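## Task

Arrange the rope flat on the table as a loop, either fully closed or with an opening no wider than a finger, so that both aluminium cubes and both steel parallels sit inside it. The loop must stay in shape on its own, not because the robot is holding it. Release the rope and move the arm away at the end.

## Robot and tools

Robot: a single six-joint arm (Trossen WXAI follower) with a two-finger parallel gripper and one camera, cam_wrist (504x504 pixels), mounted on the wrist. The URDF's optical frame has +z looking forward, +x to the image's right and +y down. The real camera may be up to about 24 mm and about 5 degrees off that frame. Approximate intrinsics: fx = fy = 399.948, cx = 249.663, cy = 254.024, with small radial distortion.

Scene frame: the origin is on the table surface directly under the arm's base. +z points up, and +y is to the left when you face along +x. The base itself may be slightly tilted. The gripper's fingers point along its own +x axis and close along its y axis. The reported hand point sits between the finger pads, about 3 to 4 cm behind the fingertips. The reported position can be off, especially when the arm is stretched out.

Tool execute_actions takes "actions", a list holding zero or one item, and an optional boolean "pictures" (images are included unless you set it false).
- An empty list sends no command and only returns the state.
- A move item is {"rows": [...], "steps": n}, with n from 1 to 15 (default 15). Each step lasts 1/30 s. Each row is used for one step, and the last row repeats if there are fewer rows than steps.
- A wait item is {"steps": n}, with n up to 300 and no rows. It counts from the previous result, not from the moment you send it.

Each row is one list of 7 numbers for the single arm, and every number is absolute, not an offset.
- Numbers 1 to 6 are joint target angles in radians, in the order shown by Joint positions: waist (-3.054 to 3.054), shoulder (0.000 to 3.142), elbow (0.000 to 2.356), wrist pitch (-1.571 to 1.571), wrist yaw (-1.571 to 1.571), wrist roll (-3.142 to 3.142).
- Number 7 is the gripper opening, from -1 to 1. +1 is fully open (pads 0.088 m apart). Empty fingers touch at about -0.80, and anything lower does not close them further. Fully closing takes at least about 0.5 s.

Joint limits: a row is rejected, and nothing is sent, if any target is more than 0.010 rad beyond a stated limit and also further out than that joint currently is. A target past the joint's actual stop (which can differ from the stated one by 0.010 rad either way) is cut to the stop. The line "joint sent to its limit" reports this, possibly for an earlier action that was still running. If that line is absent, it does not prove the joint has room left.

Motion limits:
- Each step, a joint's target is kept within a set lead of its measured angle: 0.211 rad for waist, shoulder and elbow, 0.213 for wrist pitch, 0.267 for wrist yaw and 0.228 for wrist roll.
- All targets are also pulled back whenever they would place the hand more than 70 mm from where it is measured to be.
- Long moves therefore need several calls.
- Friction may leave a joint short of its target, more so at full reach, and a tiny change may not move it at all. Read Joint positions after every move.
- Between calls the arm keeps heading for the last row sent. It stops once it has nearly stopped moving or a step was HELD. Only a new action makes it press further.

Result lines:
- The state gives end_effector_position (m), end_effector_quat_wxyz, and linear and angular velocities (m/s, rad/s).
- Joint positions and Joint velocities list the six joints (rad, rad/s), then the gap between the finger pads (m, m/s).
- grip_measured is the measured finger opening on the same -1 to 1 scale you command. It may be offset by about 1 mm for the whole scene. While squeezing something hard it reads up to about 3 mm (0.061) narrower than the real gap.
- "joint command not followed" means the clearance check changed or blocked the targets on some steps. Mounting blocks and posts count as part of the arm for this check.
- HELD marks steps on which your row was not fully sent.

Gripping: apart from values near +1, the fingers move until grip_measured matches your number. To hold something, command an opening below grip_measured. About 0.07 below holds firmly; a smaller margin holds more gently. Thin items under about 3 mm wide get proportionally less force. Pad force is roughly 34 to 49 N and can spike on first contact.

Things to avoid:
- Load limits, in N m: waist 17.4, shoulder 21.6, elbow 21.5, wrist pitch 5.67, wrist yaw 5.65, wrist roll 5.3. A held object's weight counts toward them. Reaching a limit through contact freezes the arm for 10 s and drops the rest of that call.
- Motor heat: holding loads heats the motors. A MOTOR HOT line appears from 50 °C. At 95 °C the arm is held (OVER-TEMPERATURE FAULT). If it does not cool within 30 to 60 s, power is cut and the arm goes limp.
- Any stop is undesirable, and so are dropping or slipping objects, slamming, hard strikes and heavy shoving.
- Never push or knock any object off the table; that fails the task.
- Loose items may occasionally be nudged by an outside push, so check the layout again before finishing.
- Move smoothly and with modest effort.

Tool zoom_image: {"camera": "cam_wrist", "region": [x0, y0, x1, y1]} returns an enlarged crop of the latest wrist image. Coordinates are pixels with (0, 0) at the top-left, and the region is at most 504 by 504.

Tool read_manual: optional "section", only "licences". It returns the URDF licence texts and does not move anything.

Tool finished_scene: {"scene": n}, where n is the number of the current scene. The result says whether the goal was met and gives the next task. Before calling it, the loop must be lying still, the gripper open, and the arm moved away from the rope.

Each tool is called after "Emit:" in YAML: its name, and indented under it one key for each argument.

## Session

Emit:
execute_actions:
  actions: []

Scene clock: 0.00 s of 4397.00 s.
end_effector_position=(+0.3388, +0.1532, +0.1239) grip_measured=+0.842 end_effector_quat_wxyz=(+0.481, +0.221, +0.848, +0.000) end_effector_velocity=(-0.001, -0.001, -0.001) end_effector_angular_velocity=(+0.006, +0.012, +0.005)
Joint positions: [ 0.367  2.697  1.92  -1.355  0.117  0.942  0.08 ]
Joint velocities: [-0.007  0.002  0.002 -0.007 -0.007 -0.007  0.   ]
Heat: hottest waist 21 °C (+0.0 °C/min).

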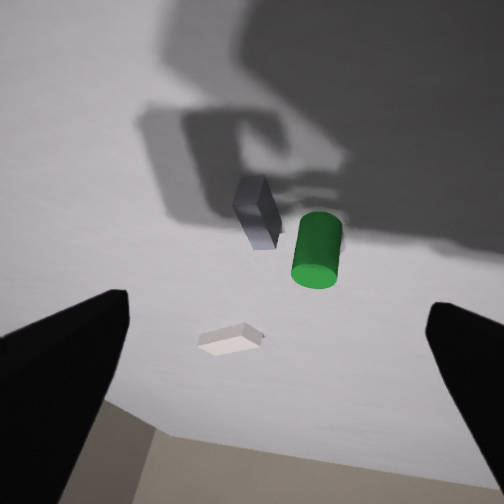

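Emit:
execute_actions:
  actions:
    - {"rows":[[0.6,1.9,1.8,-1.47,0.29,0,1]]}
  pictures: false

Emit:
execute_actions:
  actions:
    - {"rows":[[0.6,0.7,1.2,-1.47,0.29,-0.56,1]]}
  pictures: false

Emit:
execute_actions:
  actions:
    - {"steps":22}

Emit:
execute_actions:
  actions:
    - {"rows":[[0.6,0.7,1.2,-1.1,1.0,-0.3,1]]}
  pictures: false

Emit:
execute_actions:
  actions:
    - {"steps":6}

Scene clock: 5.17 s of 4397.00 s.
end_effector_position=(+0.3174, +0.0163, +0.3439) grip_measured=+1.000 end_effector_quat_wxyz=(+0.753, -0.007, +0.567, +0.334) end_effector_velocity=(-0.051, -0.403, +0.276) end_effector_angular_velocity=(+0.613, -1.183, -0.016)
Joint positions: [ 0.605  1.971  1.817 -1.466  0.288  0.081  0.088]
Joint velocities: [-0.1   -1.389 -0.002 -0.066  0.051 -0.96   0.   ]
Heat: hottest waist 23 °C (+23.2 °C/min).
Steps of this call (steps 1 to 90: nothing new was sent; then 1.67 s passed at rest; steps 91 to 105: all 15 steps of this action). Readings (joint positions):
91: [0.375 2.676 1.907 -1.356 0.146 0.907]
92: [0.398 2.651 1.881 -1.387 0.187 0.855]
94: [0.470 2.579 1.839 -1.431 0.227 0.753]
98: [0.601 2.377 1.818 -1.455 0.266 0.505]
105: the state above

Scene clock: 5.67 s of 4397.00 s.
end_effector_position=(+0.1626, -0.1197, +0.3176) grip_measured=+1.000 end_effector_quat_wxyz=(+0.823, -0.167, +0.328, +0.432) end_effector_velocity=(-0.202, -0.304, +0.094) end_effector_angular_velocity=(+1.069, -1.139, -1.014)
Joint positions: [ 0.602  1.008  1.218 -1.469  0.291 -0.55   0.088]
Joint velocities: [-0.002 -1.897 -0.017  0.007  0.007 -0.095  0.   ]
Heat: hottest waist 23 °C (+21.2 °C/min).
Steps of this call (steps 1 to 15: all 15 steps of this action). Readings (joint positions):
1: [0.603 1.907 1.788 -1.449 0.291 0.022]
2: [0.602 1.837 1.734 -1.452 0.292 -0.048]
4: [0.602 1.700 1.612 -1.474 0.292 -0.186]
8: [0.602 1.443 1.371 -1.469 0.292 -0.448]
15: the state above

Scene clock: 6.40 s of 4397.00 s.
end_effector_position=(+0.1252, -0.1639, +0.3234) grip_measured=+1.000 end_effector_quat_wxyz=(+0.891, -0.107, +0.232, +0.375) end_effector_velocity=(-0.002, +0.002, -0.002) end_effector_angular_velocity=(+0.002, +0.013, +0.007)
Joint positions: [ 0.602  0.707  1.207 -1.47   0.291 -0.557  0.088]
Joint velocities: [-0.002 -0.002 -0.007 -0.007 -0.007  0.007  0.   ]
Heat: hottest waist 23 °C (+18.8 °C/min).
Steps of this call (steps 1 to 22: the robot went on to your last target). Readings (joint positions):
1: [0.602 0.944 1.218 -1.469 0.291 -0.552]
2: [0.602 0.881 1.217 -1.469 0.291 -0.554]
4: [0.602 0.775 1.216 -1.470 0.291 -0.555]
8: [0.602 0.707 1.215 -1.471 0.291 -0.556]
22: the state above

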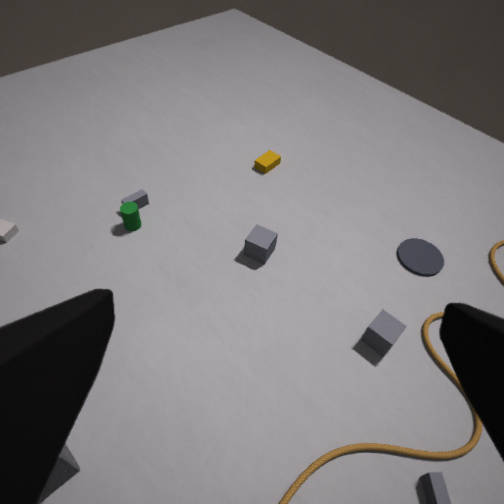

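Scene clock: 6.90 s of 4397.00 s.
end_effector_position=(+0.1768, -0.2716, +0.3398) grip_measured=+1.000 end_effector_quat_wxyz=(+0.964, +0.013, +0.263, -0.041) end_effector_velocity=(-0.002, -0.013, -0.002) end_effector_angular_velocity=(-0.030, +0.021, -0.080)
Joint positions: [ 0.602  0.704  1.199 -1.103  0.991 -0.304  0.088]
Joint velocities: [-0.007 -0.002 -0.002  0.022  0.081 -0.007  0.   ]
Heat: hottest waist 23 °C (+17.4 °C/min).
Steps of this call (steps 1 to 15: all 15 steps of this action). Readings (joint positions):
1: [0.604 0.705 1.204 -1.437 0.340 -0.508]
2: [0.603 0.703 1.199 -1.361 0.433 -0.440]
4: [0.602 0.704 1.199 -1.228 0.594 -0.363]
8: [0.602 0.704 1.199 -1.127 0.892 -0.315]
15: the state above

Scene clock: 7.10 s of 4397.00 s.
end_effector_position=(+0.1767, -0.2725, +0.3398) grip_measured=+1.000 end_effector_quat_wxyz=(+0.964, +0.014, +0.263, -0.044) end_effector_velocity=(+0.000, +0.001, -0.000) end_effector_angular_velocity=(-0.020, +0.005, +0.020)
Joint positions: [ 0.602  0.704  1.199 -1.101  0.996 -0.304  0.088]
Joint velocities: [-0.002  0.002  0.002 -0.007 -0.007 -0.022  0.   ]
Heat: hottest waist 23 °C (+16.9 °C/min).
Steps of this call (steps 1 to 6: the robot went on to your last target). Readings (joint positions):
1: [0.602 0.704 1.199 -1.102 0.993 -0.304]
2: [0.602 0.704 1.199 -1.102 0.994 -0.304]
4: [0.602 0.704 1.199 -1.101 0.996 -0.304]
6: the state above

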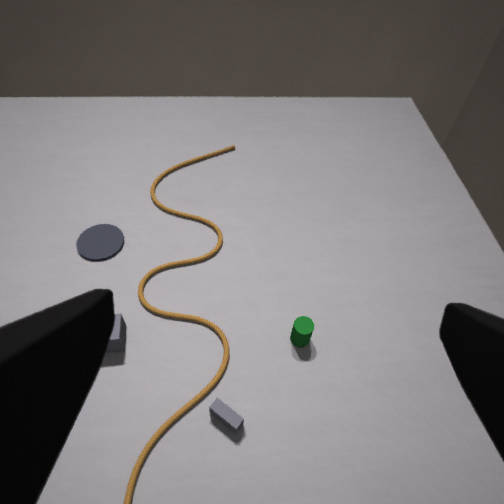

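Emit:
execute_actions:
  actions:
    - {"rows":[[0.1,1.6,1.614,-0.2,0.757,-0.495,0.3]]}
  pictures: false

Emit:
execute_actions:
  actions:
    - {"rows":[[-0.056,2.429,1.614,0.559,0.757,-0.495,0.3]]}
  pictures: false

Emit:
execute_actions:
  actions:
    - {"steps":25}

Scene clock: 27.20 s of 4397.00 s.
end_effector_position=(+0.4042, -0.3475, +0.3852) grip_measured=+0.305 end_effector_quat_wxyz=(+0.944, +0.114, +0.224, -0.213) end_effector_velocity=(+0.499, +0.328, -0.250) end_effector_angular_velocity=(-0.124, +0.515, +0.504)
Joint positions: [ 0.112  1.451  1.614 -0.288  0.761 -0.489  0.054]
Joint velocities: [-0.046  1.429 -0.002  0.725 -0.037 -0.037 -0.001]
Heat: hottest waist 22 °C (+2.2 °C/min).
Steps of this call (steps 1 to 15: the robot went on to your last target; steps 16 to 90: nothing new was sent; then 16.60 s passed at rest; steps 91 to 105: all 15 steps of this action). Readings (joint positions):
91: [0.570 0.730 1.224 -1.083 0.946 -0.343]
92: [0.508 0.771 1.272 -1.019 0.887 -0.389]
94: [0.399 0.885 1.395 -0.887 0.824 -0.437]
98: [0.190 1.103 1.570 -0.645 0.779 -0.477]
105: the state above

Scene clock: 27.70 s of 4397.00 s.
end_effector_position=(+0.5792, -0.2484, +0.1875) grip_measured=+0.303 end_effector_quat_wxyz=(+0.916, +0.119, +0.261, -0.279) end_effector_velocity=(+0.185, +0.413, -0.420) end_effector_angular_velocity=(+0.006, +0.326, +0.334)
Joint positions: [-0.052  2.155  1.614  0.445  0.757 -0.492  0.054]
Joint velocities: [-0.002  1.311 -0.007  0.857 -0.007 -0.007 -0.   ]
Heat: hottest waist 22 °C (+2.2 °C/min).
Steps of this call (steps 1 to 15: all 15 steps of this action). Readings (joint positions):
1: [0.103 1.496 1.614 -0.253 0.753 -0.490]
2: [0.081 1.543 1.614 -0.206 0.750 -0.491]
4: [0.027 1.636 1.614 -0.112 0.753 -0.491]
8: [-0.040 1.820 1.614 0.097 0.757 -0.491]
15: the state above

Scene clock: 28.53 s of 4397.00 s.
end_effector_position=(+0.5996, -0.1520, +0.0904) grip_measured=+0.303 end_effector_quat_wxyz=(+0.914, +0.090, +0.318, -0.233) end_effector_velocity=(+0.001, +0.000, +0.003) end_effector_angular_velocity=(-0.003, -0.009, +0.006)
Joint positions: [-0.052  2.427  1.613  0.56   0.757 -0.492  0.054]
Joint velocities: [ 0.002 -0.002 -0.002  0.007 -0.007 -0.007 -0.   ]
Heat: hottest waist 22 °C (+2.1 °C/min).
Steps of this call (steps 1 to 25: the robot went on to your last target). Readings (joint positions):
1: [-0.052 2.198 1.614 0.469 0.757 -0.492]
2: [-0.052 2.239 1.614 0.488 0.757 -0.492]
4: [-0.052 2.318 1.614 0.519 0.757 -0.492]
8: [-0.052 2.420 1.610 0.540 0.757 -0.492]
25: the state above

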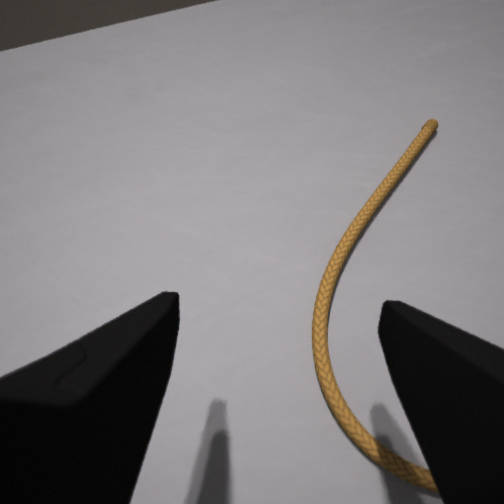

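Emit:
execute_actions:
  actions:
    - {"rows":[[-0.065,2.45,1.68,0.54,0.765,-0.49,0.3],[-0.075,2.48,1.74,0.53,0.775,-0.48,0.3],[-0.085,2.51,1.8,0.52,0.785,-0.48,0.3],[-0.095,2.54,1.86,0.5,0.795,-0.47,0.3],[-0.105,2.57,1.92,0.49,0.805,-0.47,0.3],[-0.115,2.6,1.98,0.48,0.815,-0.46,0.3],[-0.125,2.63,2.04,0.465,0.825,-0.46,0.3],[-0.133,2.66,2.09,0.455,0.835,-0.45,0.3],[-0.14,2.684,2.137,0.443,0.84,-0.448,0.3]]}
  pictures: false

Emit:
execute_actions:
  actions:
    - {"steps":10}

Scene clock: 38.43 s of 4397.00 s.
end_effector_position=(+0.6444, -0.2318, +0.0685) grip_measured=+0.303 end_effector_quat_wxyz=(+0.877, +0.132, +0.299, -0.350) end_effector_velocity=(+0.004, +0.014, -0.036) end_effector_angular_velocity=(+0.011, +0.063, +0.021)
Joint positions: [-0.147  2.661  2.121  0.448  0.837 -0.452  0.054]
Joint velocities: [-0.022  0.09   0.076 -0.051  0.007  0.007 -0.   ]
Heat: hottest waist 25 °C (+6.2 °C/min).
Steps of this call (steps 1 to 15: the robot went on to your last target; steps 16 to 90: nothing new was sent; then 6.40 s passed at rest; steps 91 to 105: all 15 steps of this action). Readings (joint positions):
91: [-0.052 2.428 1.621 0.554 0.758 -0.492]
92: [-0.053 2.438 1.646 0.545 0.762 -0.492]
94: [-0.061 2.477 1.732 0.528 0.773 -0.485]
98: [-0.095 2.579 1.959 0.485 0.808 -0.466]
105: the state above

Scene clock: 38.77 s of 4397.00 s.
end_effector_position=(+0.6472, -0.2243, +0.0706) grip_measured=+0.303 end_effector_quat_wxyz=(+0.880, +0.132, +0.299, -0.345) end_effector_velocity=(+0.002, -0.004, +0.002) end_effector_angular_velocity=(-0.004, -0.005, +0.003)
Joint positions: [-0.136  2.67   2.128  0.445  0.837 -0.451  0.054]
Joint velocities: [-0.002  0.002  0.017 -0.007 -0.007 -0.007  0.   ]
Heat: hottest waist 26 °C (+7.7 °C/min).
Steps of this call (steps 1 to 10: the robot went on to your last target). Readings (joint positions):
1: [-0.147 2.664 2.123 0.447 0.837 -0.452]
2: [-0.146 2.667 2.124 0.446 0.837 -0.452]
4: [-0.143 2.669 2.125 0.445 0.837 -0.452]
8: [-0.137 2.670 2.126 0.445 0.837 -0.452]
10: the state above

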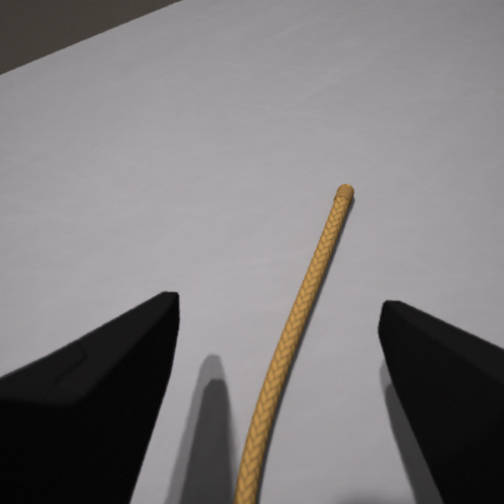

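Emit:
execute_actions:
  actions:
    - {"rows":[[-0.147,2.693,2.137,0.452,0.836,-0.448,0],[-0.154,2.7,2.137,0.46,0.832,-0.448,0],[-0.16,2.708,2.137,0.468,0.828,-0.448,0],[-0.166,2.715,2.137,0.475,0.825,-0.448,0],[-0.171,2.722,2.137,0.481,0.822,-0.448,0],[-0.176,2.728,2.137,0.487,0.819,-0.448,0]]}
  pictures: false

Emit:
execute_actions:
  actions:
    - {"steps":8}

Scene clock: 43.17 s of 4397.00 s.
end_effector_position=(+0.6453, -0.2248, +0.0439) grip_measured=+0.004 end_effector_quat_wxyz=(+0.876, +0.133, +0.301, -0.352) end_effector_velocity=(-0.002, -0.008, -0.009) end_effector_angular_velocity=(+0.000, +0.016, +0.016)
Joint positions: [-0.168  2.713  2.133  0.487  0.82  -0.451  0.039]
Joint velocities: [-0.022 -0.007 -0.002 -0.022 -0.022 -0.007 -0.   ]
Heat: hottest waist 27 °C (+8.3 °C/min).
Steps of this call (steps 1 to 30: the robot went on to your last target; steps 31 to 90: nothing new was sent; then 0.90 s passed at rest; steps 91 to 105: all 15 steps of this action). Readings (joint positions):
91: [-0.137 2.672 2.129 0.445 0.837 -0.451]
92: [-0.137 2.673 2.130 0.449 0.837 -0.451]
94: [-0.141 2.681 2.132 0.462 0.833 -0.451]
98: [-0.161 2.703 2.133 0.480 0.824 -0.451]
105: the state above

Scene clock: 43.43 s of 4397.00 s.
end_effector_position=(+0.6450, -0.2256, +0.0433) grip_measured=+0.003 end_effector_quat_wxyz=(+0.876, +0.133, +0.301, -0.352) end_effector_velocity=(-0.003, -0.003, -0.005) end_effector_angular_velocity=(-0.002, +0.026, +0.006)
Joint positions: [-0.17   2.713  2.133  0.489  0.82  -0.451  0.039]
Joint velocities: [-0.007 -0.002  0.002 -0.022  0.007 -0.007 -0.   ]
Heat: hottest waist 28 °C (+9.7 °C/min).
Steps of this call (steps 1 to 8: the robot went on to your last target). Readings (joint positions):
1: [-0.169 2.713 2.133 0.489 0.820 -0.451]
2: [-0.169 2.713 2.133 0.489 0.820 -0.451]
4: [-0.169 2.713 2.133 0.489 0.820 -0.451]
8: the state above

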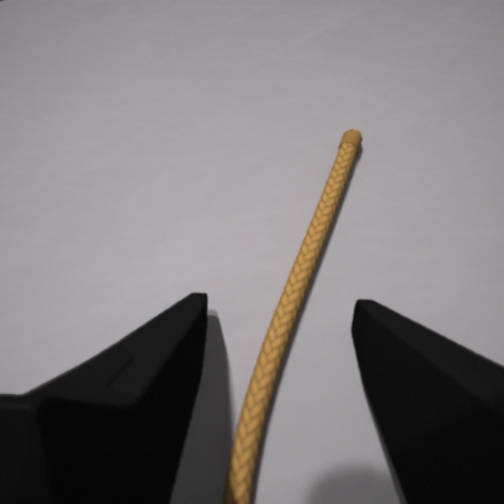

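Emit:
execute_actions:
  actions:
    - {"rows":[[-0.183,2.738,2.137,0.49,0.825,-0.47,-0.2],[-0.183,2.738,2.137,0.49,0.825,-0.47,-0.2],[-0.183,2.738,2.137,0.49,0.825,-0.47,-0.2],[-0.183,2.738,2.137,0.49,0.825,-0.47,-0.2],[-0.183,2.738,2.137,0.49,0.825,-0.47,-0.2],[-0.183,2.738,2.137,0.49,0.825,-0.47,-0.2],[-0.183,2.738,2.137,0.49,0.825,-0.47,-0.2],[-0.183,2.738,2.137,0.49,0.825,-0.47,-0.85]]}

Scene clock: 54.30 s of 4397.00 s.
end_effector_position=(+0.6450, -0.2249, +0.0425) grip_measured=-0.747 end_effector_quat_wxyz=(+0.877, +0.127, +0.303, -0.351) end_effector_velocity=(-0.000, -0.000, -0.001) end_effector_angular_velocity=(-0.012, +0.007, +0.015)
Joint positions: [-0.17   2.717  2.134  0.492  0.821 -0.466  0.002]
Joint velocities: [-0.002 -0.002 -0.007  0.007 -0.007 -0.022  0.002]
Heat: hottest waist 31 °C (+11.0 °C/min).
Steps of this call (steps 1 to 15: the robot went on to your last target; steps 16 to 90: nothing new was sent; then 7.37 s passed at rest; steps 91 to 105: all 15 steps of this action). Readings (joint positions):
91: [-0.170 2.714 2.133 0.489 0.820 -0.452]
92: [-0.170 2.715 2.133 0.490 0.821 -0.457]
94: [-0.170 2.715 2.133 0.491 0.821 -0.462]
98: [-0.170 2.716 2.134 0.492 0.821 -0.465]
105: the state above

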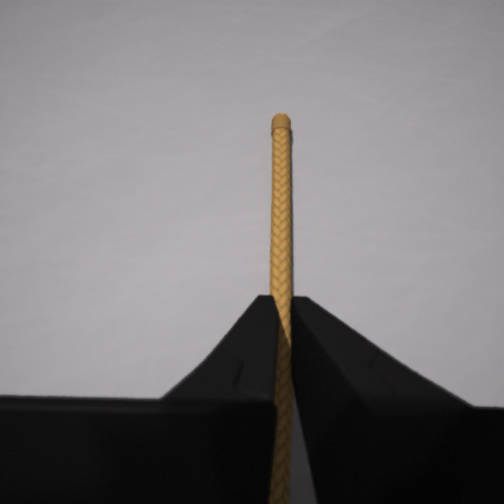

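Emit:
execute_actions:
  actions:
    - {"rows":[[0.05,2.45,2.0,-0.3,0.8,-0.3,-0.85]]}
  pictures: false

Emit:
execute_actions:
  actions:
    - {"rows":[[0.25,2.36,2.14,-1.4,0.755,-0.7,-0.85]]}
  pictures: false

Emit:
execute_actions:
  actions:
    - {"rows":[[0.33,2.5,2.06,-1.35,0.73,-1.05,-0.85]],"steps":10}
  pictures: false

Emit:
execute_actions:
  actions:
    - {"rows":[[0.405,2.679,1.977,-1.244,0.707,-1.38,-0.85]]}

Emit:
execute_actions:
  actions:
    - {"rows":[[0.5,2.65,1.75,-1.1,0.67,-1.95,-0.85]],"steps":10}
  pictures: false

Emit:
execute_actions:
  actions:
    - {"rows":[[0.557,2.515,1.347,-0.89,0.644,-2.5,-0.85]]}

Scene clock: 65.00 s of 4397.00 s.
end_effector_position=(+0.6157, -0.1215, +0.1711) grip_measured=-0.747 end_effector_quat_wxyz=(+0.902, +0.080, +0.404, -0.129) end_effector_velocity=(-0.104, +0.035, -0.180) end_effector_angular_velocity=(-0.087, +0.759, +0.543)
Joint positions: [ 0.084  2.433  2.024 -0.227  0.799 -0.305  0.002]
Joint velocities: [-0.149 -0.002 -0.085 -0.857 -0.007  0.022 -0.   ]
Heat: hottest waist 33 °C (+10.0 °C/min).
Steps of this call (steps 1 to 15: the robot went on to your last target; steps 16 to 90: nothing new was sent; then 7.20 s passed at rest; steps 91 to 105: all 15 steps of this action). Readings (joint positions):
91: [-0.166 2.703 2.126 0.475 0.821 -0.450]
92: [-0.156 2.681 2.107 0.432 0.821 -0.429]
94: [-0.118 2.639 2.078 0.368 0.819 -0.394]
98: [-0.008 2.527 2.033 0.171 0.807 -0.333]
105: the state above

Scene clock: 65.50 s of 4397.00 s.
end_effector_position=(+0.5137, -0.0581, +0.2343) grip_measured=-0.747 end_effector_quat_wxyz=(+0.793, -0.266, +0.504, +0.215) end_effector_velocity=(-0.299, -0.070, -0.226) end_effector_angular_velocity=(-0.586, +1.468, +1.202)
Joint positions: [ 0.271  2.348  2.144 -1.085  0.755 -0.693  0.002]
Joint velocities: [-0.222  0.027 -0.002 -1.912 -0.007 -0.051 -0.   ]
Heat: hottest waist 33 °C (+10.1 °C/min).
Steps of this call (steps 1 to 15: all 15 steps of this action). Readings (joint positions):
1: [0.083 2.431 2.031 -0.268 0.799 -0.334]
2: [0.089 2.431 2.040 -0.313 0.793 -0.378]
4: [0.124 2.429 2.057 -0.401 0.780 -0.468]
8: [0.233 2.388 2.114 -0.638 0.759 -0.643]
15: the state above

Scene clock: 65.83 s of 4397.00 s.
end_effector_position=(+0.4460, +0.0240, +0.1738) grip_measured=-0.747 end_effector_quat_wxyz=(+0.560, -0.480, +0.497, +0.456) end_effector_velocity=(-0.032, +0.039, -0.005) end_effector_angular_velocity=(-0.061, +0.070, +0.352)
Joint positions: [ 0.342  2.511  2.058 -1.342  0.726 -1.033  0.002]
Joint velocities: [ 0.071  0.056 -0.042 -0.081 -0.022 -0.183  0.   ]
Heat: hottest waist 34 °C (+11.0 °C/min).
Steps of this call (steps 1 to 10: all 10 steps of this action). Readings (joint positions):
1: [0.266 2.362 2.136 -1.136 0.755 -0.728]
2: [0.266 2.377 2.130 -1.172 0.755 -0.776]
4: [0.281 2.414 2.112 -1.255 0.748 -0.890]
8: [0.330 2.496 2.067 -1.331 0.728 -1.016]
10: the state above

Scene clock: 66.33 s of 4397.00 s.
end_effector_position=(+0.4171, +0.1037, +0.1247) grip_measured=-0.747 end_effector_quat_wxyz=(-0.404, +0.591, -0.394, -0.576) end_effector_velocity=(+0.004, -0.018, +0.011) end_effector_angular_velocity=(+0.017, -0.001, +0.008)
Joint positions: [ 0.41   2.678  1.975 -1.245  0.706 -1.375  0.002]
Joint velocities: [-0.017 -0.051 -0.002 -0.022 -0.007 -0.037 -0.   ]
Heat: hottest waist 34 °C (+11.1 °C/min).
Steps of this call (steps 1 to 15: all 15 steps of this action). Readings (joint positions):
1: [0.345 2.530 2.049 -1.331 0.726 -1.074]
2: [0.351 2.543 2.044 -1.305 0.727 -1.129]
4: [0.372 2.582 2.032 -1.269 0.723 -1.245]
8: [0.411 2.673 1.985 -1.252 0.704 -1.351]
15: the state above

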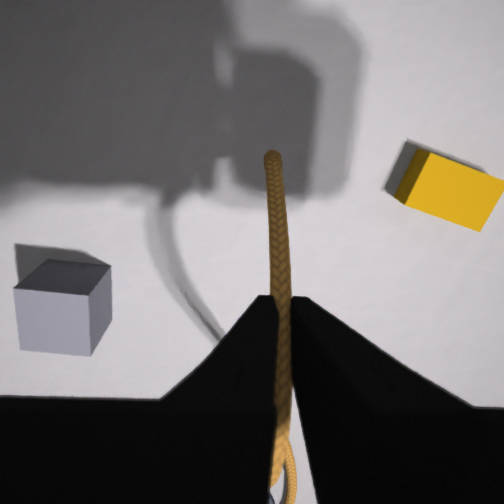

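Scene clock: 66.67 s of 4397.00 s.
end_effector_position=(+0.3702, +0.1474, +0.1185) grip_measured=-0.747 end_effector_quat_wxyz=(-0.201, +0.694, -0.186, -0.666) end_effector_velocity=(+0.020, -0.011, -0.014) end_effector_angular_velocity=(+0.033, -0.004, +0.342)
Joint positions: [ 0.515  2.655  1.758 -1.105  0.668 -1.912  0.002]
Joint velocities: [-0.071 -0.012 -0.002  0.081 -0.007 -0.447  0.   ]
Heat: hottest waist 34 °C (+11.1 °C/min).
Steps of this call (steps 1 to 10: all 10 steps of this action). Readings (joint positions):
1: [0.414 2.669 1.940 -1.201 0.706 -1.429]
2: [0.425 2.653 1.889 -1.163 0.699 -1.499]
4: [0.463 2.643 1.818 -1.139 0.683 -1.638]
8: [0.515 2.655 1.761 -1.111 0.668 -1.870]
10: the state above

Scene clock: 67.17 s of 4397.00 s.
end_effector_position=(+0.2995, +0.1416, +0.0918) grip_measured=-0.747 end_effector_quat_wxyz=(+0.031, +0.716, +0.032, -0.696) end_effector_velocity=(-0.003, -0.002, -0.001) end_effector_angular_velocity=(-0.004, +0.014, +0.086)
Joint positions: [ 0.561  2.518  1.355 -0.89   0.643 -2.492  0.002]
Joint velocities: [-0.002 -0.002 -0.007 -0.007 -0.007 -0.081 -0.   ]
Heat: hottest waist 34 °C (+11.2 °C/min).
Steps of this call (steps 1 to 15: all 15 steps of this action). Readings (joint positions):
1: [0.514 2.629 1.720 -1.041 0.668 -1.971]
2: [0.519 2.596 1.660 -0.984 0.660 -2.040]
4: [0.538 2.540 1.544 -0.939 0.655 -2.178]
8: [0.562 2.515 1.390 -0.905 0.644 -2.415]
15: the state above

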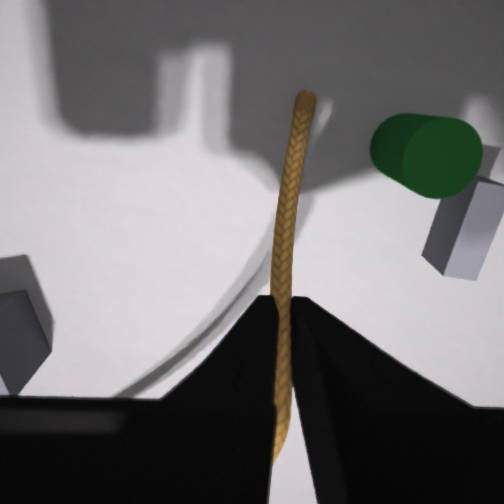

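Emit:
execute_actions:
  actions:
    - {"rows":[[0.545,2.5,1.3,-0.85,0.648,-2.56,-0.85],[0.535,2.48,1.25,-0.81,0.652,-2.62,-0.85],[0.525,2.46,1.2,-0.78,0.657,-2.68,-0.85],[0.515,2.435,1.155,-0.75,0.661,-2.74,-0.85],[0.505,2.41,1.11,-0.72,0.665,-2.8,-0.85],[0.495,2.385,1.065,-0.695,0.67,-2.86,-0.85],[0.485,2.36,1.02,-0.67,0.674,-2.92,-0.85],[0.475,2.33,0.975,-0.645,0.678,-2.98,-0.85],[0.465,2.305,0.93,-0.62,0.683,-3.04,-0.85],[0.457,2.279,0.889,-0.596,0.687,-3.1,-0.85]]}

Emit:
execute_actions:
  actions:
    - {"rows":[[0.457,2.279,0.889,-0.596,0.687,-3.1,-0.2],[0.457,2.279,0.889,-0.596,0.687,-3.1,-0.2],[0.457,2.279,0.889,-0.596,0.687,-3.1,-0.2],[0.457,2.279,0.889,-0.596,0.687,-3.1,-0.2],[0.457,2.279,0.889,-0.596,0.687,-3.1,-0.2],[0.457,2.279,0.889,-0.596,0.687,-3.1,-0.2],[0.6,2.15,0.98,-0.9,0.63,-3.0,-0.2]]}
  pictures: false

Emit:
execute_actions:
  actions:
    - {"rows":[[0.75,1.3,1.4,-1.55,0.75,0.2,1]]}
  pictures: false

Emit:
execute_actions:
  actions:
    - {"steps":42}

Scene clock: 78.33 s of 4397.00 s.
end_effector_position=(+0.2421, +0.0822, +0.0516) grip_measured=-0.747 end_effector_quat_wxyz=(+0.200, +0.686, +0.196, -0.672) end_effector_velocity=(-0.012, -0.005, +0.001) end_effector_angular_velocity=(+0.039, -0.024, +0.194)
Joint positions: [ 0.461  2.292  0.907 -0.606  0.683 -3.078  0.002]
Joint velocities: [ 0.002 -0.076 -0.1    0.081 -0.022 -0.227  0.   ]
Heat: hottest waist 32 °C (+10.1 °C/min).
Steps of this call (steps 1 to 15: the robot went on to your last target; steps 16 to 90: nothing new was sent; then 7.67 s passed at rest; steps 91 to 105: all 15 steps of this action). Readings (joint positions):
91: [0.560 2.516 1.348 -0.880 0.643 -2.511]
92: [0.558 2.509 1.329 -0.856 0.644 -2.540]
94: [0.547 2.480 1.262 -0.808 0.650 -2.627]
98: [0.502 2.398 1.085 -0.705 0.666 -2.846]
105: the state above

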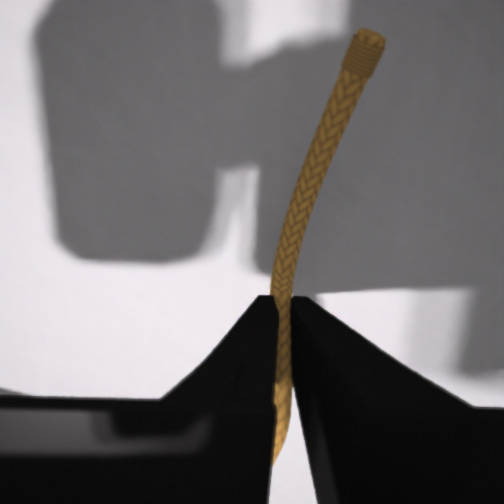

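Scene clock: 78.83 s of 4397.00 s.
end_effector_position=(+0.2370, +0.0747, +0.1180) grip_measured=-0.205 end_effector_quat_wxyz=(+0.223, +0.690, +0.218, -0.653) end_effector_velocity=(-0.034, -0.023, -0.003) end_effector_angular_velocity=(-0.075, +0.173, +0.105)
Joint positions: [ 0.603  2.148  0.982 -0.887  0.636 -3.007  0.029]
Joint velocities: [-0.012 -0.002  0.002 -0.212 -0.066  0.007  0.001]
Heat: hottest waist 32 °C (+10.0 °C/min).
Steps of this call (steps 1 to 15: all 15 steps of this action). Readings (joint positions):
1: [0.461 2.290 0.904 -0.603 0.683 -3.084]
2: [0.461 2.289 0.902 -0.601 0.684 -3.089]
4: [0.461 2.287 0.901 -0.599 0.684 -3.093]
8: [0.502 2.248 0.923 -0.718 0.659 -3.052]
15: the state above

Scene clock: 79.33 s of 4397.00 s.
end_effector_position=(+0.2491, -0.0746, +0.3242) grip_measured=+0.996 end_effector_quat_wxyz=(-0.147, +0.833, -0.010, -0.533) end_effector_velocity=(-0.209, -0.492, +0.203) end_effector_angular_velocity=(+1.848, -0.425, -2.543)
Joint positions: [ 0.748  1.551  1.38  -1.489  0.745 -2.285  0.088]
Joint velocities: [ 0.007 -1.897  0.178 -0.696  0.022  2.073  0.005]
Heat: hottest waist 32 °C (+10.1 °C/min).
Steps of this call (steps 1 to 15: all 15 steps of this action). Readings (joint positions):
1: [0.609 2.135 0.995 -0.917 0.644 -2.975]
2: [0.627 2.121 1.013 -0.963 0.660 -2.935]
4: [0.670 2.058 1.074 -1.035 0.689 -2.853]
8: [0.724 1.906 1.234 -1.188 0.723 -2.684]
15: the state above

Scene clock: 80.73 s of 4397.00 s.
end_effector_position=(+0.2205, -0.1373, +0.3462) grip_measured=+1.000 end_effector_quat_wxyz=(+0.878, -0.051, +0.452, +0.147) end_effector_velocity=(+0.001, +0.000, -0.001) end_effector_angular_velocity=(+0.038, +0.015, -0.046)
Joint positions: [ 0.748  1.302  1.408 -1.548  0.751  0.191  0.088]
Joint velocities: [-0.007 -0.002 -0.002  0.007 -0.007  0.051  0.   ]
Heat: hottest waist 32 °C (+10.1 °C/min).
Steps of this call (steps 1 to 42: the robot went on to your last target). Readings (joint positions):
1: [0.748 1.487 1.385 -1.508 0.746 -2.216]
2: [0.748 1.426 1.390 -1.522 0.747 -2.148]
4: [0.748 1.337 1.404 -1.541 0.751 -2.010]
8: [0.748 1.296 1.412 -1.547 0.752 -1.735]
42: the state above

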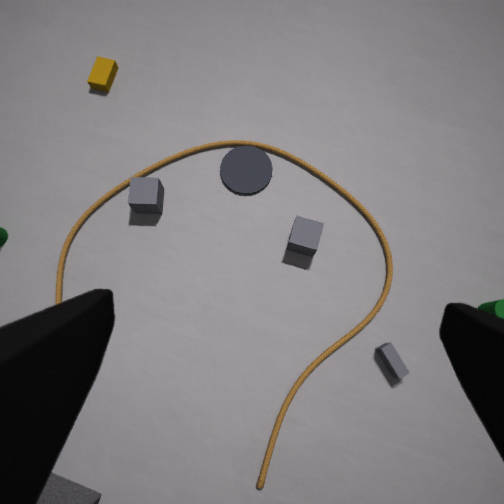

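Emit:
execute_actions:
  actions:
    - {"rows":[[-0.18,1.157,0.719,-0.955,0.769,-0.39,0.1]]}
  pictures: false

Emit:
execute_actions:
  actions:
    - {"steps":15}

Scene clock: 97.17 s of 4397.00 s.
end_effector_position=(+0.1832, -0.1758, +0.1075) grip_measured=+0.106 end_effector_quat_wxyz=(+0.727, -0.069, +0.681, +0.064) end_effector_velocity=(-0.122, -0.116, -0.142) end_effector_angular_velocity=(-0.054, +0.666, -0.631)
Joint positions: [-0.12   1.164  0.736 -0.966  0.77  -0.38   0.044]
Joint velocities: [-0.965 -0.022 -0.11   0.125  0.051 -0.081 -0.002]
Heat: hottest waist 29 °C (+4.0 °C/min).
Steps of this call (steps 1 to 30: the robot went on to your last target; steps 31 to 90: nothing new was sent; then 12.93 s passed at rest; steps 91 to 105: all 15 steps of this action). Readings (joint positions):
91: [0.724 1.277 1.372 -1.487 0.751 0.142]
92: [0.665 1.242 1.312 -1.412 0.753 0.074]
94: [0.532 1.185 1.190 -1.297 0.765 -0.064]
98: [0.281 1.163 0.960 -1.049 0.768 -0.299]
105: the state above

Scene clock: 97.67 s of 4397.00 s.
end_effector_position=(+0.1765, -0.1822, +0.0996) grip_measured=+0.103 end_effector_quat_wxyz=(+0.716, -0.055, +0.694, +0.052) end_effector_velocity=(-0.002, +0.005, -0.001) end_effector_angular_velocity=(+0.022, +0.005, +0.029)
Joint positions: [-0.175  1.162  0.73  -0.956  0.771 -0.387  0.044]
Joint velocities: [-0.002 -0.002 -0.007 -0.007 -0.022 -0.022 -0.   ]
Heat: hottest waist 29 °C (+3.0 °C/min).
Steps of this call (steps 1 to 15: the robot went on to your last target). Readings (joint positions):
1: [-0.145 1.163 0.733 -0.962 0.771 -0.382]
2: [-0.158 1.163 0.733 -0.960 0.771 -0.384]
4: [-0.169 1.162 0.732 -0.958 0.771 -0.386]
8: [-0.174 1.162 0.730 -0.957 0.771 -0.387]
15: the state above

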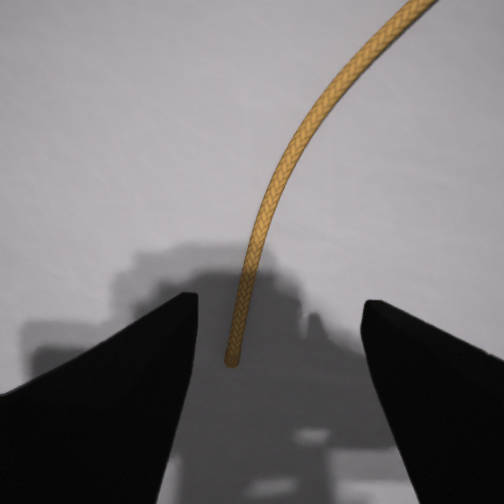

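Emit:
execute_actions:
  actions:
    - {"rows":[[-0.205,1.165,0.7,-0.91,0.762,-0.4,0],[-0.23,1.172,0.68,-0.86,0.755,-0.41,0],[-0.255,1.18,0.66,-0.81,0.748,-0.42,0],[-0.28,1.188,0.64,-0.76,0.741,-0.43,0],[-0.305,1.196,0.62,-0.71,0.734,-0.44,0],[-0.33,1.205,0.6,-0.66,0.727,-0.45,0],[-0.355,1.214,0.58,-0.61,0.72,-0.46,0],[-0.378,1.224,0.56,-0.565,0.714,-0.47,0],[-0.397,1.235,0.54,-0.52,0.71,-0.48,0]]}
  pictures: false

Emit:
execute_actions:
  actions:
    - {"rows":[[-0.397,1.235,0.54,-0.52,0.71,-0.48,0],[-0.397,1.235,0.54,-0.52,0.71,-0.48,0],[-0.397,1.235,0.54,-0.52,0.71,-0.48,0],[-0.397,1.235,0.54,-0.52,0.71,-0.48,-0.85]]}

Scene clock: 105.27 s of 4397.00 s.
end_effector_position=(+0.1737, -0.1746, +0.0374) grip_measured=+0.003 end_effector_quat_wxyz=(+0.714, +0.011, +0.700, -0.010) end_effector_velocity=(+0.001, +0.002, -0.002) end_effector_angular_velocity=(+0.002, -0.010, +0.012)
Joint positions: [-0.388  1.228  0.551 -0.538  0.715 -0.473  0.039]
Joint velocities: [-0.002 -0.002 -0.012  0.022 -0.007 -0.022 -0.   ]
Heat: hottest waist 28 °C (+0.0 °C/min).
Steps of this call (steps 1 to 15: the robot went on to your last target; steps 16 to 90: nothing new was sent; then 4.10 s passed at rest; steps 91 to 105: all 15 steps of this action). Readings (joint positions):
91: [-0.179 1.162 0.726 -0.947 0.770 -0.390]
92: [-0.189 1.162 0.718 -0.921 0.766 -0.394]
94: [-0.226 1.167 0.691 -0.849 0.757 -0.408]
98: [-0.320 1.197 0.616 -0.671 0.731 -0.445]
105: the state above

Scene clock: 105.77 s of 4397.00 s.
end_effector_position=(+0.1756, -0.1758, +0.0372) grip_measured=-0.754 end_effector_quat_wxyz=(+0.717, +0.011, +0.697, -0.015) end_effector_velocity=(-0.004, +0.002, -0.000) end_effector_angular_velocity=(+0.002, +0.020, +0.041)
Joint positions: [-0.388  1.227  0.549 -0.522  0.716 -0.477  0.002]
Joint velocities: [ 0.002  0.002 -0.002 -0.022  0.007 -0.022 -0.   ]
Heat: hottest waist 27 °C (-2.1 °C/min).
Steps of this call (steps 1 to 15: all 15 steps of this action). Readings (joint positions):
1: [-0.388 1.228 0.550 -0.537 0.715 -0.473]
2: [-0.388 1.228 0.550 -0.536 0.715 -0.474]
4: [-0.388 1.228 0.549 -0.533 0.719 -0.474]
8: [-0.389 1.228 0.549 -0.522 0.717 -0.476]
15: the state above

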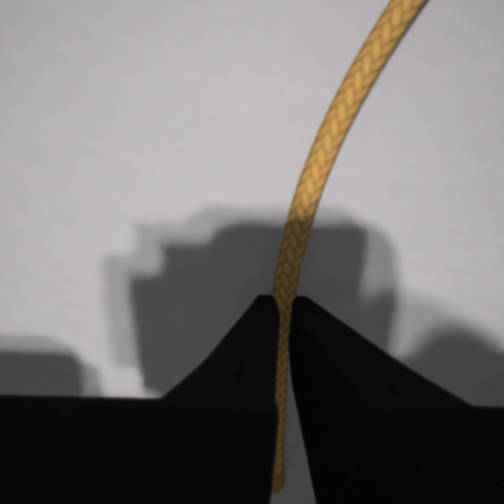

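Emit:
execute_actions:
  actions:
    - {"rows":[[-0.33,1.23,0.58,-0.61,0.72,-0.4,-0.85],[-0.3,1.24,0.59,-0.64,0.73,-0.33,-0.85],[-0.27,1.26,0.59,-0.66,0.74,-0.26,-0.85],[-0.24,1.28,0.59,-0.67,0.745,-0.19,-0.85],[-0.21,1.3,0.59,-0.68,0.75,-0.12,-0.85],[-0.18,1.32,0.59,-0.69,0.755,-0.05,-0.85],[-0.15,1.34,0.585,-0.69,0.76,0.02,-0.85],[-0.12,1.36,0.585,-0.7,0.765,0.09,-0.85],[-0.09,1.385,0.58,-0.7,0.77,0.16,-0.85],[-0.06,1.41,0.58,-0.7,0.775,0.23,-0.85],[-0.02,1.435,0.58,-0.71,0.78,0.3,-0.85],[0.02,1.46,0.575,-0.71,0.78,0.37,-0.85],[0.06,1.49,0.57,-0.72,0.78,0.44,-0.85],[0.1,1.52,0.57,-0.72,0.78,0.51,-0.85],[0.13,1.547,0.57,-0.72,0.777,0.7,-0.85]]}
  pictures: false

Emit:
execute_actions:
  actions:
    - {"rows":[[0.145,1.57,0.58,-0.72,0.77,1.5,-0.85],[0.16,1.59,0.585,-0.72,0.77,1.5,-0.85],[0.175,1.61,0.59,-0.72,0.765,1.5,-0.85],[0.19,1.63,0.6,-0.72,0.76,1.5,-0.85],[0.21,1.65,0.61,-0.72,0.755,1.5,-0.85],[0.23,1.68,0.62,-0.72,0.75,1.5,-0.85],[0.25,1.71,0.63,-0.72,0.745,1.5,-0.85],[0.27,1.74,0.64,-0.71,0.74,1.5,-0.85],[0.29,1.77,0.65,-0.71,0.735,1.5,-0.85],[0.31,1.8,0.66,-0.71,0.73,1.5,-0.85],[0.33,1.83,0.67,-0.71,0.72,1.5,-0.85],[0.35,1.86,0.68,-0.71,0.715,1.5,-0.85],[0.37,1.89,0.69,-0.7,0.71,1.5,-0.85],[0.39,1.92,0.7,-0.7,0.705,1.6,-0.85],[0.41,1.95,0.715,-0.7,0.7,1.7,-0.85]]}
  pictures: false

Emit:
execute_actions:
  actions:
    - {"rows":[[0.43,1.98,0.73,-0.7,0.69,1.92,-0.85],[0.45,2.01,0.74,-0.7,0.685,1.92,-0.85],[0.47,2.04,0.75,-0.7,0.68,1.92,-0.85],[0.49,2.075,0.765,-0.69,0.67,1.92,-0.85],[0.51,2.11,0.78,-0.69,0.66,1.92,-0.85],[0.533,2.143,0.791,-0.69,0.655,1.92,-0.85]],"steps":13}

Emit:
execute_actions:
  actions:
    - {"rows":[[0.51,2.145,0.775,-0.655,0.665,1.9,-0.85],[0.485,2.147,0.755,-0.62,0.675,1.87,-0.85],[0.46,2.15,0.74,-0.58,0.685,1.84,-0.85],[0.44,2.15,0.722,-0.546,0.694,1.81,-0.85],[0.44,2.15,0.722,-0.546,0.694,1.81,-0.85],[0.44,2.15,0.722,-0.546,0.694,1.81,-0.85],[0.44,2.15,0.722,-0.546,0.694,1.81,-0.85],[0.44,2.15,0.722,-0.546,0.694,1.81,-0.85],[0.44,2.15,0.722,-0.546,0.694,1.81,-0.85],[0.44,2.15,0.722,-0.546,0.694,1.81,-0.3]]}
  pictures: false

Emit:
execute_actions:
  actions:
    - {"rows":[[0.6,2.05,0.85,-0.9,0.63,1.6,0],[0.6,2.05,0.85,-0.9,0.63,1.6,0],[0.6,2.05,0.85,-0.9,0.63,1.6,0],[0.6,2.05,0.85,-0.9,0.63,1.6,0],[0.7,1.3,1.4,-1.55,0.45,-0.4,1]]}
  pictures: false

Emit:
execute_actions:
  actions:
    - {"steps":30}

Scene clock: 129.40 s of 4397.00 s.
end_effector_position=(+0.1966, -0.0913, +0.0673) grip_measured=-0.754 end_effector_quat_wxyz=(+0.707, +0.124, +0.686, -0.114) end_effector_velocity=(+0.033, +0.251, +0.049) end_effector_angular_velocity=(+0.011, -0.119, -0.595)
Joint positions: [ 0.047  1.478  0.583 -0.711  0.775  0.415  0.002]
Joint velocities: [ 1.092  0.828 -0.002 -0.066 -0.022  2.     0.   ]
Heat: hottest waist 25 °C (-8.2 °C/min).
Steps of this call (steps 1 to 15: the robot went on to your last target; steps 16 to 90: nothing new was sent; then 20.13 s passed at rest; steps 91 to 105: all 15 steps of this action). Readings (joint positions):
91: [-0.382 1.227 0.555 -0.538 0.717 -0.461]
92: [-0.363 1.229 0.563 -0.570 0.718 -0.426]
94: [-0.309 1.243 0.573 -0.621 0.729 -0.323]
98: [-0.190 1.309 0.583 -0.674 0.750 -0.066]
105: the state above

Scene clock: 129.90 s of 4397.00 s.
end_effector_position=(+0.2106, +0.0007, +0.0751) grip_measured=-0.754 end_effector_quat_wxyz=(+0.637, +0.330, +0.622, -0.314) end_effector_velocity=(+0.012, +0.198, +0.005) end_effector_angular_velocity=(-0.025, +0.047, -1.221)
Joint positions: [ 0.362  1.875  0.682 -0.705  0.715  1.446  0.002]
Joint velocities: [ 0.593  0.896  0.325  0.007 -0.154  2.015 -0.001]
Heat: hottest waist 25 °C (-8.2 °C/min).
Steps of this call (steps 1 to 15: all 15 steps of this action). Readings (joint positions):
1: [0.081 1.505 0.583 -0.713 0.775 0.484]
2: [0.108 1.531 0.583 -0.715 0.774 0.553]
4: [0.149 1.576 0.583 -0.717 0.769 0.689]
8: [0.222 1.671 0.610 -0.719 0.753 0.965]
15: the state above

Scene clock: 130.33 s of 4397.00 s.
end_effector_position=(+0.2082, +0.0610, +0.0737) grip_measured=-0.754 end_effector_quat_wxyz=(+0.592, +0.403, +0.576, -0.395) end_effector_velocity=(+0.006, +0.005, +0.001) end_effector_angular_velocity=(+0.008, +0.005, -0.040)
Joint positions: [ 0.531  2.132  0.78  -0.689  0.659  1.911  0.002]
Joint velocities: [-0.002  0.022  0.032 -0.007 -0.007  0.037 -0.   ]
Heat: hottest waist 25 °C (-8.1 °C/min).
Steps of this call (steps 1 to 13: all 13 steps of this action). Readings (joint positions):
1: [0.382 1.905 0.694 -0.704 0.708 1.514]
2: [0.402 1.935 0.706 -0.704 0.702 1.583]
4: [0.442 1.995 0.730 -0.700 0.690 1.721]
8: [0.516 2.107 0.774 -0.689 0.662 1.876]
13: the state above

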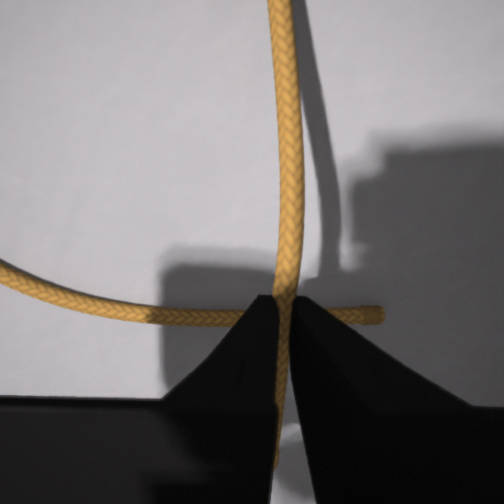

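Scene clock: 130.83 s of 4397.00 s.
end_effector_position=(+0.2142, +0.0548, +0.0516) grip_measured=-0.358 end_effector_quat_wxyz=(+0.589, +0.412, +0.572, -0.395) end_effector_velocity=(-0.004, +0.002, -0.002) end_effector_angular_velocity=(+0.016, +0.015, +0.022)
Joint positions: [ 0.444  2.143  0.731 -0.549  0.691  1.814  0.021]
Joint velocities: [-0.002  0.002 -0.007  0.007 -0.022 -0.022  0.033]
Heat: hottest waist 25 °C (-8.0 °C/min).
Steps of this call (steps 1 to 15: all 15 steps of this action). Readings (joint positions):
1: [0.530 2.133 0.780 -0.684 0.659 1.912]
2: [0.524 2.134 0.778 -0.667 0.660 1.903]
4: [0.494 2.137 0.764 -0.610 0.674 1.864]
8: [0.446 2.142 0.736 -0.562 0.689 1.824]
15: the state above

Scene clock: 131.33 s of 4397.00 s.
end_effector_position=(+0.2494, +0.0017, +0.2868) grip_measured=+0.971 end_effector_quat_wxyz=(+0.723, +0.318, +0.613, -0.023) end_effector_velocity=(-0.009, -0.411, +0.447) end_effector_angular_velocity=(+0.539, -1.147, +0.696)
Joint positions: [ 0.694  1.649  1.256 -1.258  0.467  1.14   0.087]
Joint velocities: [ 0.037 -1.267  1.17  -1.194 -0.095 -1.429  0.026]
Heat: hottest waist 25 °C (-8.1 °C/min).
Steps of this call (steps 1 to 15: all 15 steps of this action). Readings (joint positions):
1: [0.456 2.133 0.748 -0.595 0.681 1.766]
2: [0.494 2.121 0.769 -0.671 0.663 1.709]
4: [0.566 2.082 0.812 -0.783 0.646 1.650]
8: [0.650 1.942 0.953 -0.961 0.525 1.468]
15: the state above

Scene clock: 132.33 s of 4397.00 s.
end_effector_position=(+0.2018, -0.1062, +0.3413) grip_measured=+1.000 end_effector_quat_wxyz=(+0.802, -0.215, +0.399, +0.389) end_effector_velocity=(-0.003, +0.002, -0.001) end_effector_angular_velocity=(-0.014, -0.016, +0.068)
Joint positions: [ 0.698  1.302  1.407 -1.549  0.452 -0.392  0.088]
Joint velocities: [-0.002 -0.002 -0.002 -0.007 -0.022 -0.066  0.   ]
Heat: hottest waist 25 °C (-8.1 °C/min).
Steps of this call (steps 1 to 30: the robot went on to your last target). Readings (joint positions):
1: [0.695 1.605 1.292 -1.302 0.464 1.089]
2: [0.696 1.557 1.322 -1.350 0.462 1.035]
4: [0.698 1.448 1.362 -1.447 0.458 0.913]
8: [0.698 1.302 1.407 -1.531 0.457 0.637]
30: the state above

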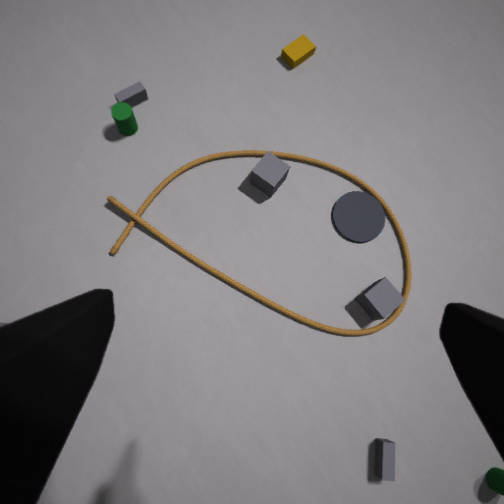

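Emit:
execute_actions:
  actions:
    - {"rows":[[-0.338,1.513,1.222,-0.96,0.73,-1.33,0.1]]}
  pictures: false

Emit:
execute_actions:
  actions:
    - {"steps":18}

Scene clock: 142.33 s of 4397.00 s.
end_effector_position=(+0.3026, -0.2212, +0.1460) grip_measured=+0.106 end_effector_quat_wxyz=(+0.680, -0.355, +0.562, +0.308) end_effector_velocity=(-0.219, -0.410, -0.402) end_effector_angular_velocity=(-0.134, +1.229, -0.651)
Joint positions: [-0.116  1.515  1.23  -0.969  0.726 -1.265  0.044]
Joint velocities: [-1.888 -0.002 -0.002  0.125 -0.007 -0.784 -0.002]
Heat: hottest waist 24 °C (-7.1 °C/min).
Steps of this call (steps 1 to 15: the robot went on to your last target; steps 16 to 90: nothing new was sent; then 6.50 s passed at rest; steps 91 to 105: all 15 steps of this action). Readings (joint positions):
91: [0.684 1.319 1.390 -1.523 0.478 -0.434]
92: [0.647 1.334 1.367 -1.474 0.539 -0.481]
94: [0.554 1.401 1.318 -1.371 0.622 -0.585]
98: [0.325 1.513 1.237 -1.120 0.697 -0.851]
105: the state above

Scene clock: 142.93 s of 4397.00 s.
end_effector_position=(+0.2686, -0.2671, +0.1013) grip_measured=+0.103 end_effector_quat_wxyz=(+0.648, -0.307, +0.631, +0.296) end_effector_velocity=(+0.003, -0.001, +0.002) end_effector_angular_velocity=(+0.001, -0.016, -0.002)
Joint positions: [-0.336  1.515  1.23  -0.961  0.732 -1.327  0.044]
Joint velocities: [ 0.002 -0.002  0.007  0.007 -0.007 -0.007 -0.   ]
Heat: hottest waist 24 °C (-7.0 °C/min).
Steps of this call (steps 1 to 18: the robot went on to your last target). Readings (joint positions):
1: [-0.179 1.515 1.230 -0.966 0.726 -1.285]
2: [-0.238 1.515 1.230 -0.964 0.729 -1.299]
4: [-0.314 1.515 1.230 -0.964 0.735 -1.314]
8: [-0.336 1.515 1.230 -0.962 0.732 -1.324]
18: the state above

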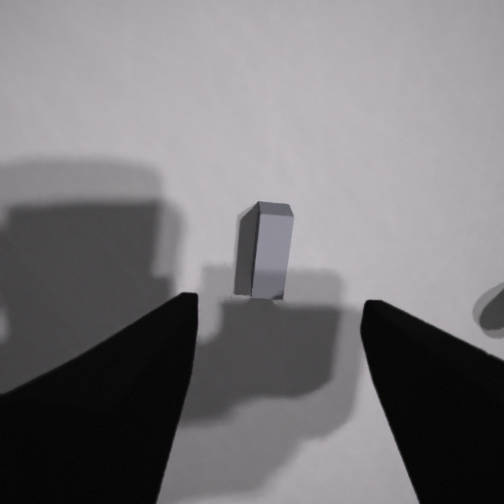

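Emit:
execute_actions:
  actions:
    - {"rows":[[-0.355,1.52,1.205,-0.925,0.724,-1.34,-0.1],[-0.372,1.528,1.19,-0.89,0.718,-1.35,-0.1],[-0.39,1.535,1.175,-0.855,0.712,-1.36,-0.1],[-0.406,1.543,1.16,-0.82,0.706,-1.37,-0.1],[-0.423,1.55,1.145,-0.785,0.7,-1.39,-0.1],[-0.44,1.558,1.13,-0.75,0.694,-1.4,-0.1],[-0.456,1.566,1.115,-0.715,0.688,-1.41,-0.1],[-0.472,1.575,1.1,-0.68,0.682,-1.42,-0.1]]}
  pictures: false

Emit:
execute_actions:
  actions:
    - {"rows":[[-0.472,1.575,1.1,-0.68,0.682,-1.42,-0.3],[-0.472,1.575,1.1,-0.68,0.682,-1.42,-0.4],[-0.472,1.575,1.1,-0.68,0.682,-1.42,-0.5],[-0.472,1.575,1.1,-0.68,0.682,-1.42,-0.56],[-0.472,1.575,1.1,-0.68,0.682,-1.42,-0.62],[-0.472,1.575,1.1,-0.68,0.682,-1.42,-0.71]],"steps":13}

Emit:
execute_actions:
  actions:
    - {"rows":[[-0.3,1.55,1.22,-0.95,0.735,-1.45,-0.71]],"steps":8}
  pictures: false

Emit:
execute_actions:
  actions:
    - {"rows":[[0.181,2.048,1.182,-0.884,0.769,-1.85,-0.71]]}
  pictures: false

Emit:
execute_actions:
  actions:
    - {"steps":6}

Scene clock: 157.00 s of 4397.00 s.
end_effector_position=(+0.2679, -0.2668, +0.0437) grip_measured=-0.097 end_effector_quat_wxyz=(+0.657, -0.283, +0.643, +0.275) end_effector_velocity=(+0.014, -0.009, +0.000) end_effector_angular_velocity=(-0.035, -0.063, -0.041)
Joint positions: [-0.468  1.569  1.108 -0.686  0.685 -1.415  0.034]
Joint velocities: [-0.002 -0.002 -0.002  0.095 -0.007 -0.022 -0.001]
Heat: hottest waist 25 °C (-4.0 °C/min).
Steps of this call (steps 1 to 15: the robot went on to your last target; steps 16 to 90: nothing new was sent; then 10.57 s passed at rest; steps 91 to 105: all 15 steps of this action). Readings (joint positions):
91: [-0.337 1.515 1.228 -0.954 0.731 -1.329]
92: [-0.342 1.515 1.221 -0.935 0.728 -1.334]
94: [-0.363 1.518 1.202 -0.883 0.719 -1.349]
98: [-0.430 1.544 1.146 -0.757 0.698 -1.393]
105: the state above

Scene clock: 157.43 s of 4397.00 s.
end_effector_position=(+0.2688, -0.2670, +0.0438) grip_measured=-0.606 end_effector_quat_wxyz=(+0.658, -0.283, +0.642, +0.274) end_effector_velocity=(+0.001, +0.003, -0.001) end_effector_angular_velocity=(+0.016, -0.012, +0.019)
Joint positions: [-0.468  1.569  1.108 -0.681  0.684 -1.417  0.009]
Joint velocities: [-0.002 -0.002 -0.007  0.007 -0.022 -0.022 -0.   ]
Heat: hottest waist 25 °C (-4.0 °C/min).
Steps of this call (steps 1 to 13: all 13 steps of this action). Readings (joint positions):
1: [-0.468 1.569 1.108 -0.683 0.685 -1.416]
2: [-0.468 1.569 1.108 -0.683 0.685 -1.416]
4: [-0.468 1.569 1.108 -0.683 0.684 -1.416]
8: [-0.468 1.569 1.108 -0.681 0.684 -1.417]
13: the state above

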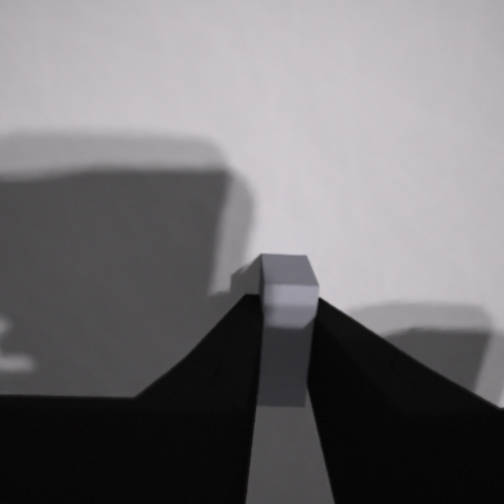

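Scene clock: 157.70 s of 4397.00 s.
end_effector_position=(+0.2803, -0.2497, +0.0979) grip_measured=-0.606 end_effector_quat_wxyz=(+0.626, -0.357, +0.599, +0.348) end_effector_velocity=(-0.038, -0.016, +0.003) end_effector_angular_velocity=(-0.049, +0.157, +0.101)
Joint positions: [-0.296  1.552  1.213 -0.934  0.73  -1.445  0.009]
Joint velocities: [-0.027 -0.017  0.032 -0.198  0.095 -0.022 -0.   ]
Heat: hottest waist 25 °C (-4.0 °C/min).
Steps of this call (steps 1 to 8: all 8 steps of this action). Readings (joint positions):
1: [-0.454 1.568 1.127 -0.729 0.700 -1.422]
2: [-0.418 1.568 1.151 -0.802 0.715 -1.432]
4: [-0.339 1.563 1.182 -0.882 0.717 -1.441]
8: the state above

Scene clock: 158.20 s of 4397.00 s.
end_effector_position=(+0.3290, -0.0367, +0.0940) grip_measured=-0.606 end_effector_quat_wxyz=(-0.354, +0.624, -0.339, -0.609) end_effector_velocity=(-0.007, +0.005, -0.017) end_effector_angular_velocity=(-0.053, +0.047, +0.112)
Joint positions: [ 0.19   2.045  1.182 -0.886  0.76  -1.841  0.009]
Joint velocities: [-0.007  0.061 -0.007 -0.007  0.037 -0.066  0.   ]
Heat: hottest waist 25 °C (-4.0 °C/min).
Steps of this call (steps 1 to 15: all 15 steps of this action). Readings (joint positions):
1: [-0.286 1.572 1.213 -0.935 0.747 -1.482]
2: [-0.255 1.598 1.214 -0.921 0.763 -1.534]
4: [-0.172 1.675 1.216 -0.898 0.764 -1.627]
8: [0.005 1.856 1.203 -0.890 0.764 -1.766]
15: the state above

Scene clock: 158.40 s of 4397.00 s.
end_effector_position=(+0.3293, -0.0393, +0.0924) grip_measured=-0.606 end_effector_quat_wxyz=(-0.351, +0.624, -0.342, -0.608) end_effector_velocity=(-0.001, +0.004, -0.002) end_effector_angular_velocity=(+0.022, +0.006, +0.004)
Joint positions: [ 0.183  2.045  1.182 -0.884  0.768 -1.846  0.009]
Joint velocities: [-0.002  0.002 -0.002  0.007 -0.022 -0.007  0.   ]
Heat: hottest waist 25 °C (-4.0 °C/min).
Steps of this call (steps 1 to 6: the robot went on to your last target). Readings (joint positions):
1: [0.188 2.045 1.182 -0.886 0.763 -1.843]
2: [0.186 2.045 1.182 -0.885 0.766 -1.844]
4: [0.184 2.045 1.182 -0.884 0.768 -1.845]
6: the state above

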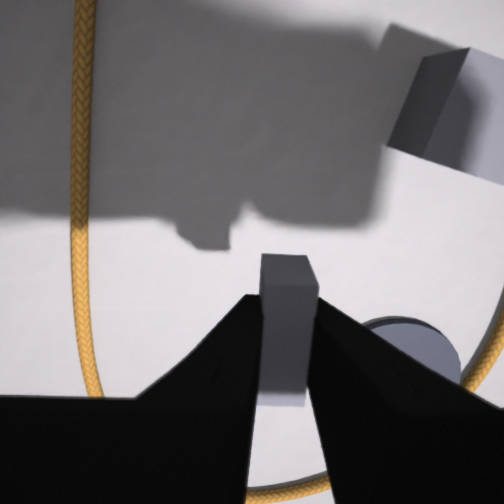

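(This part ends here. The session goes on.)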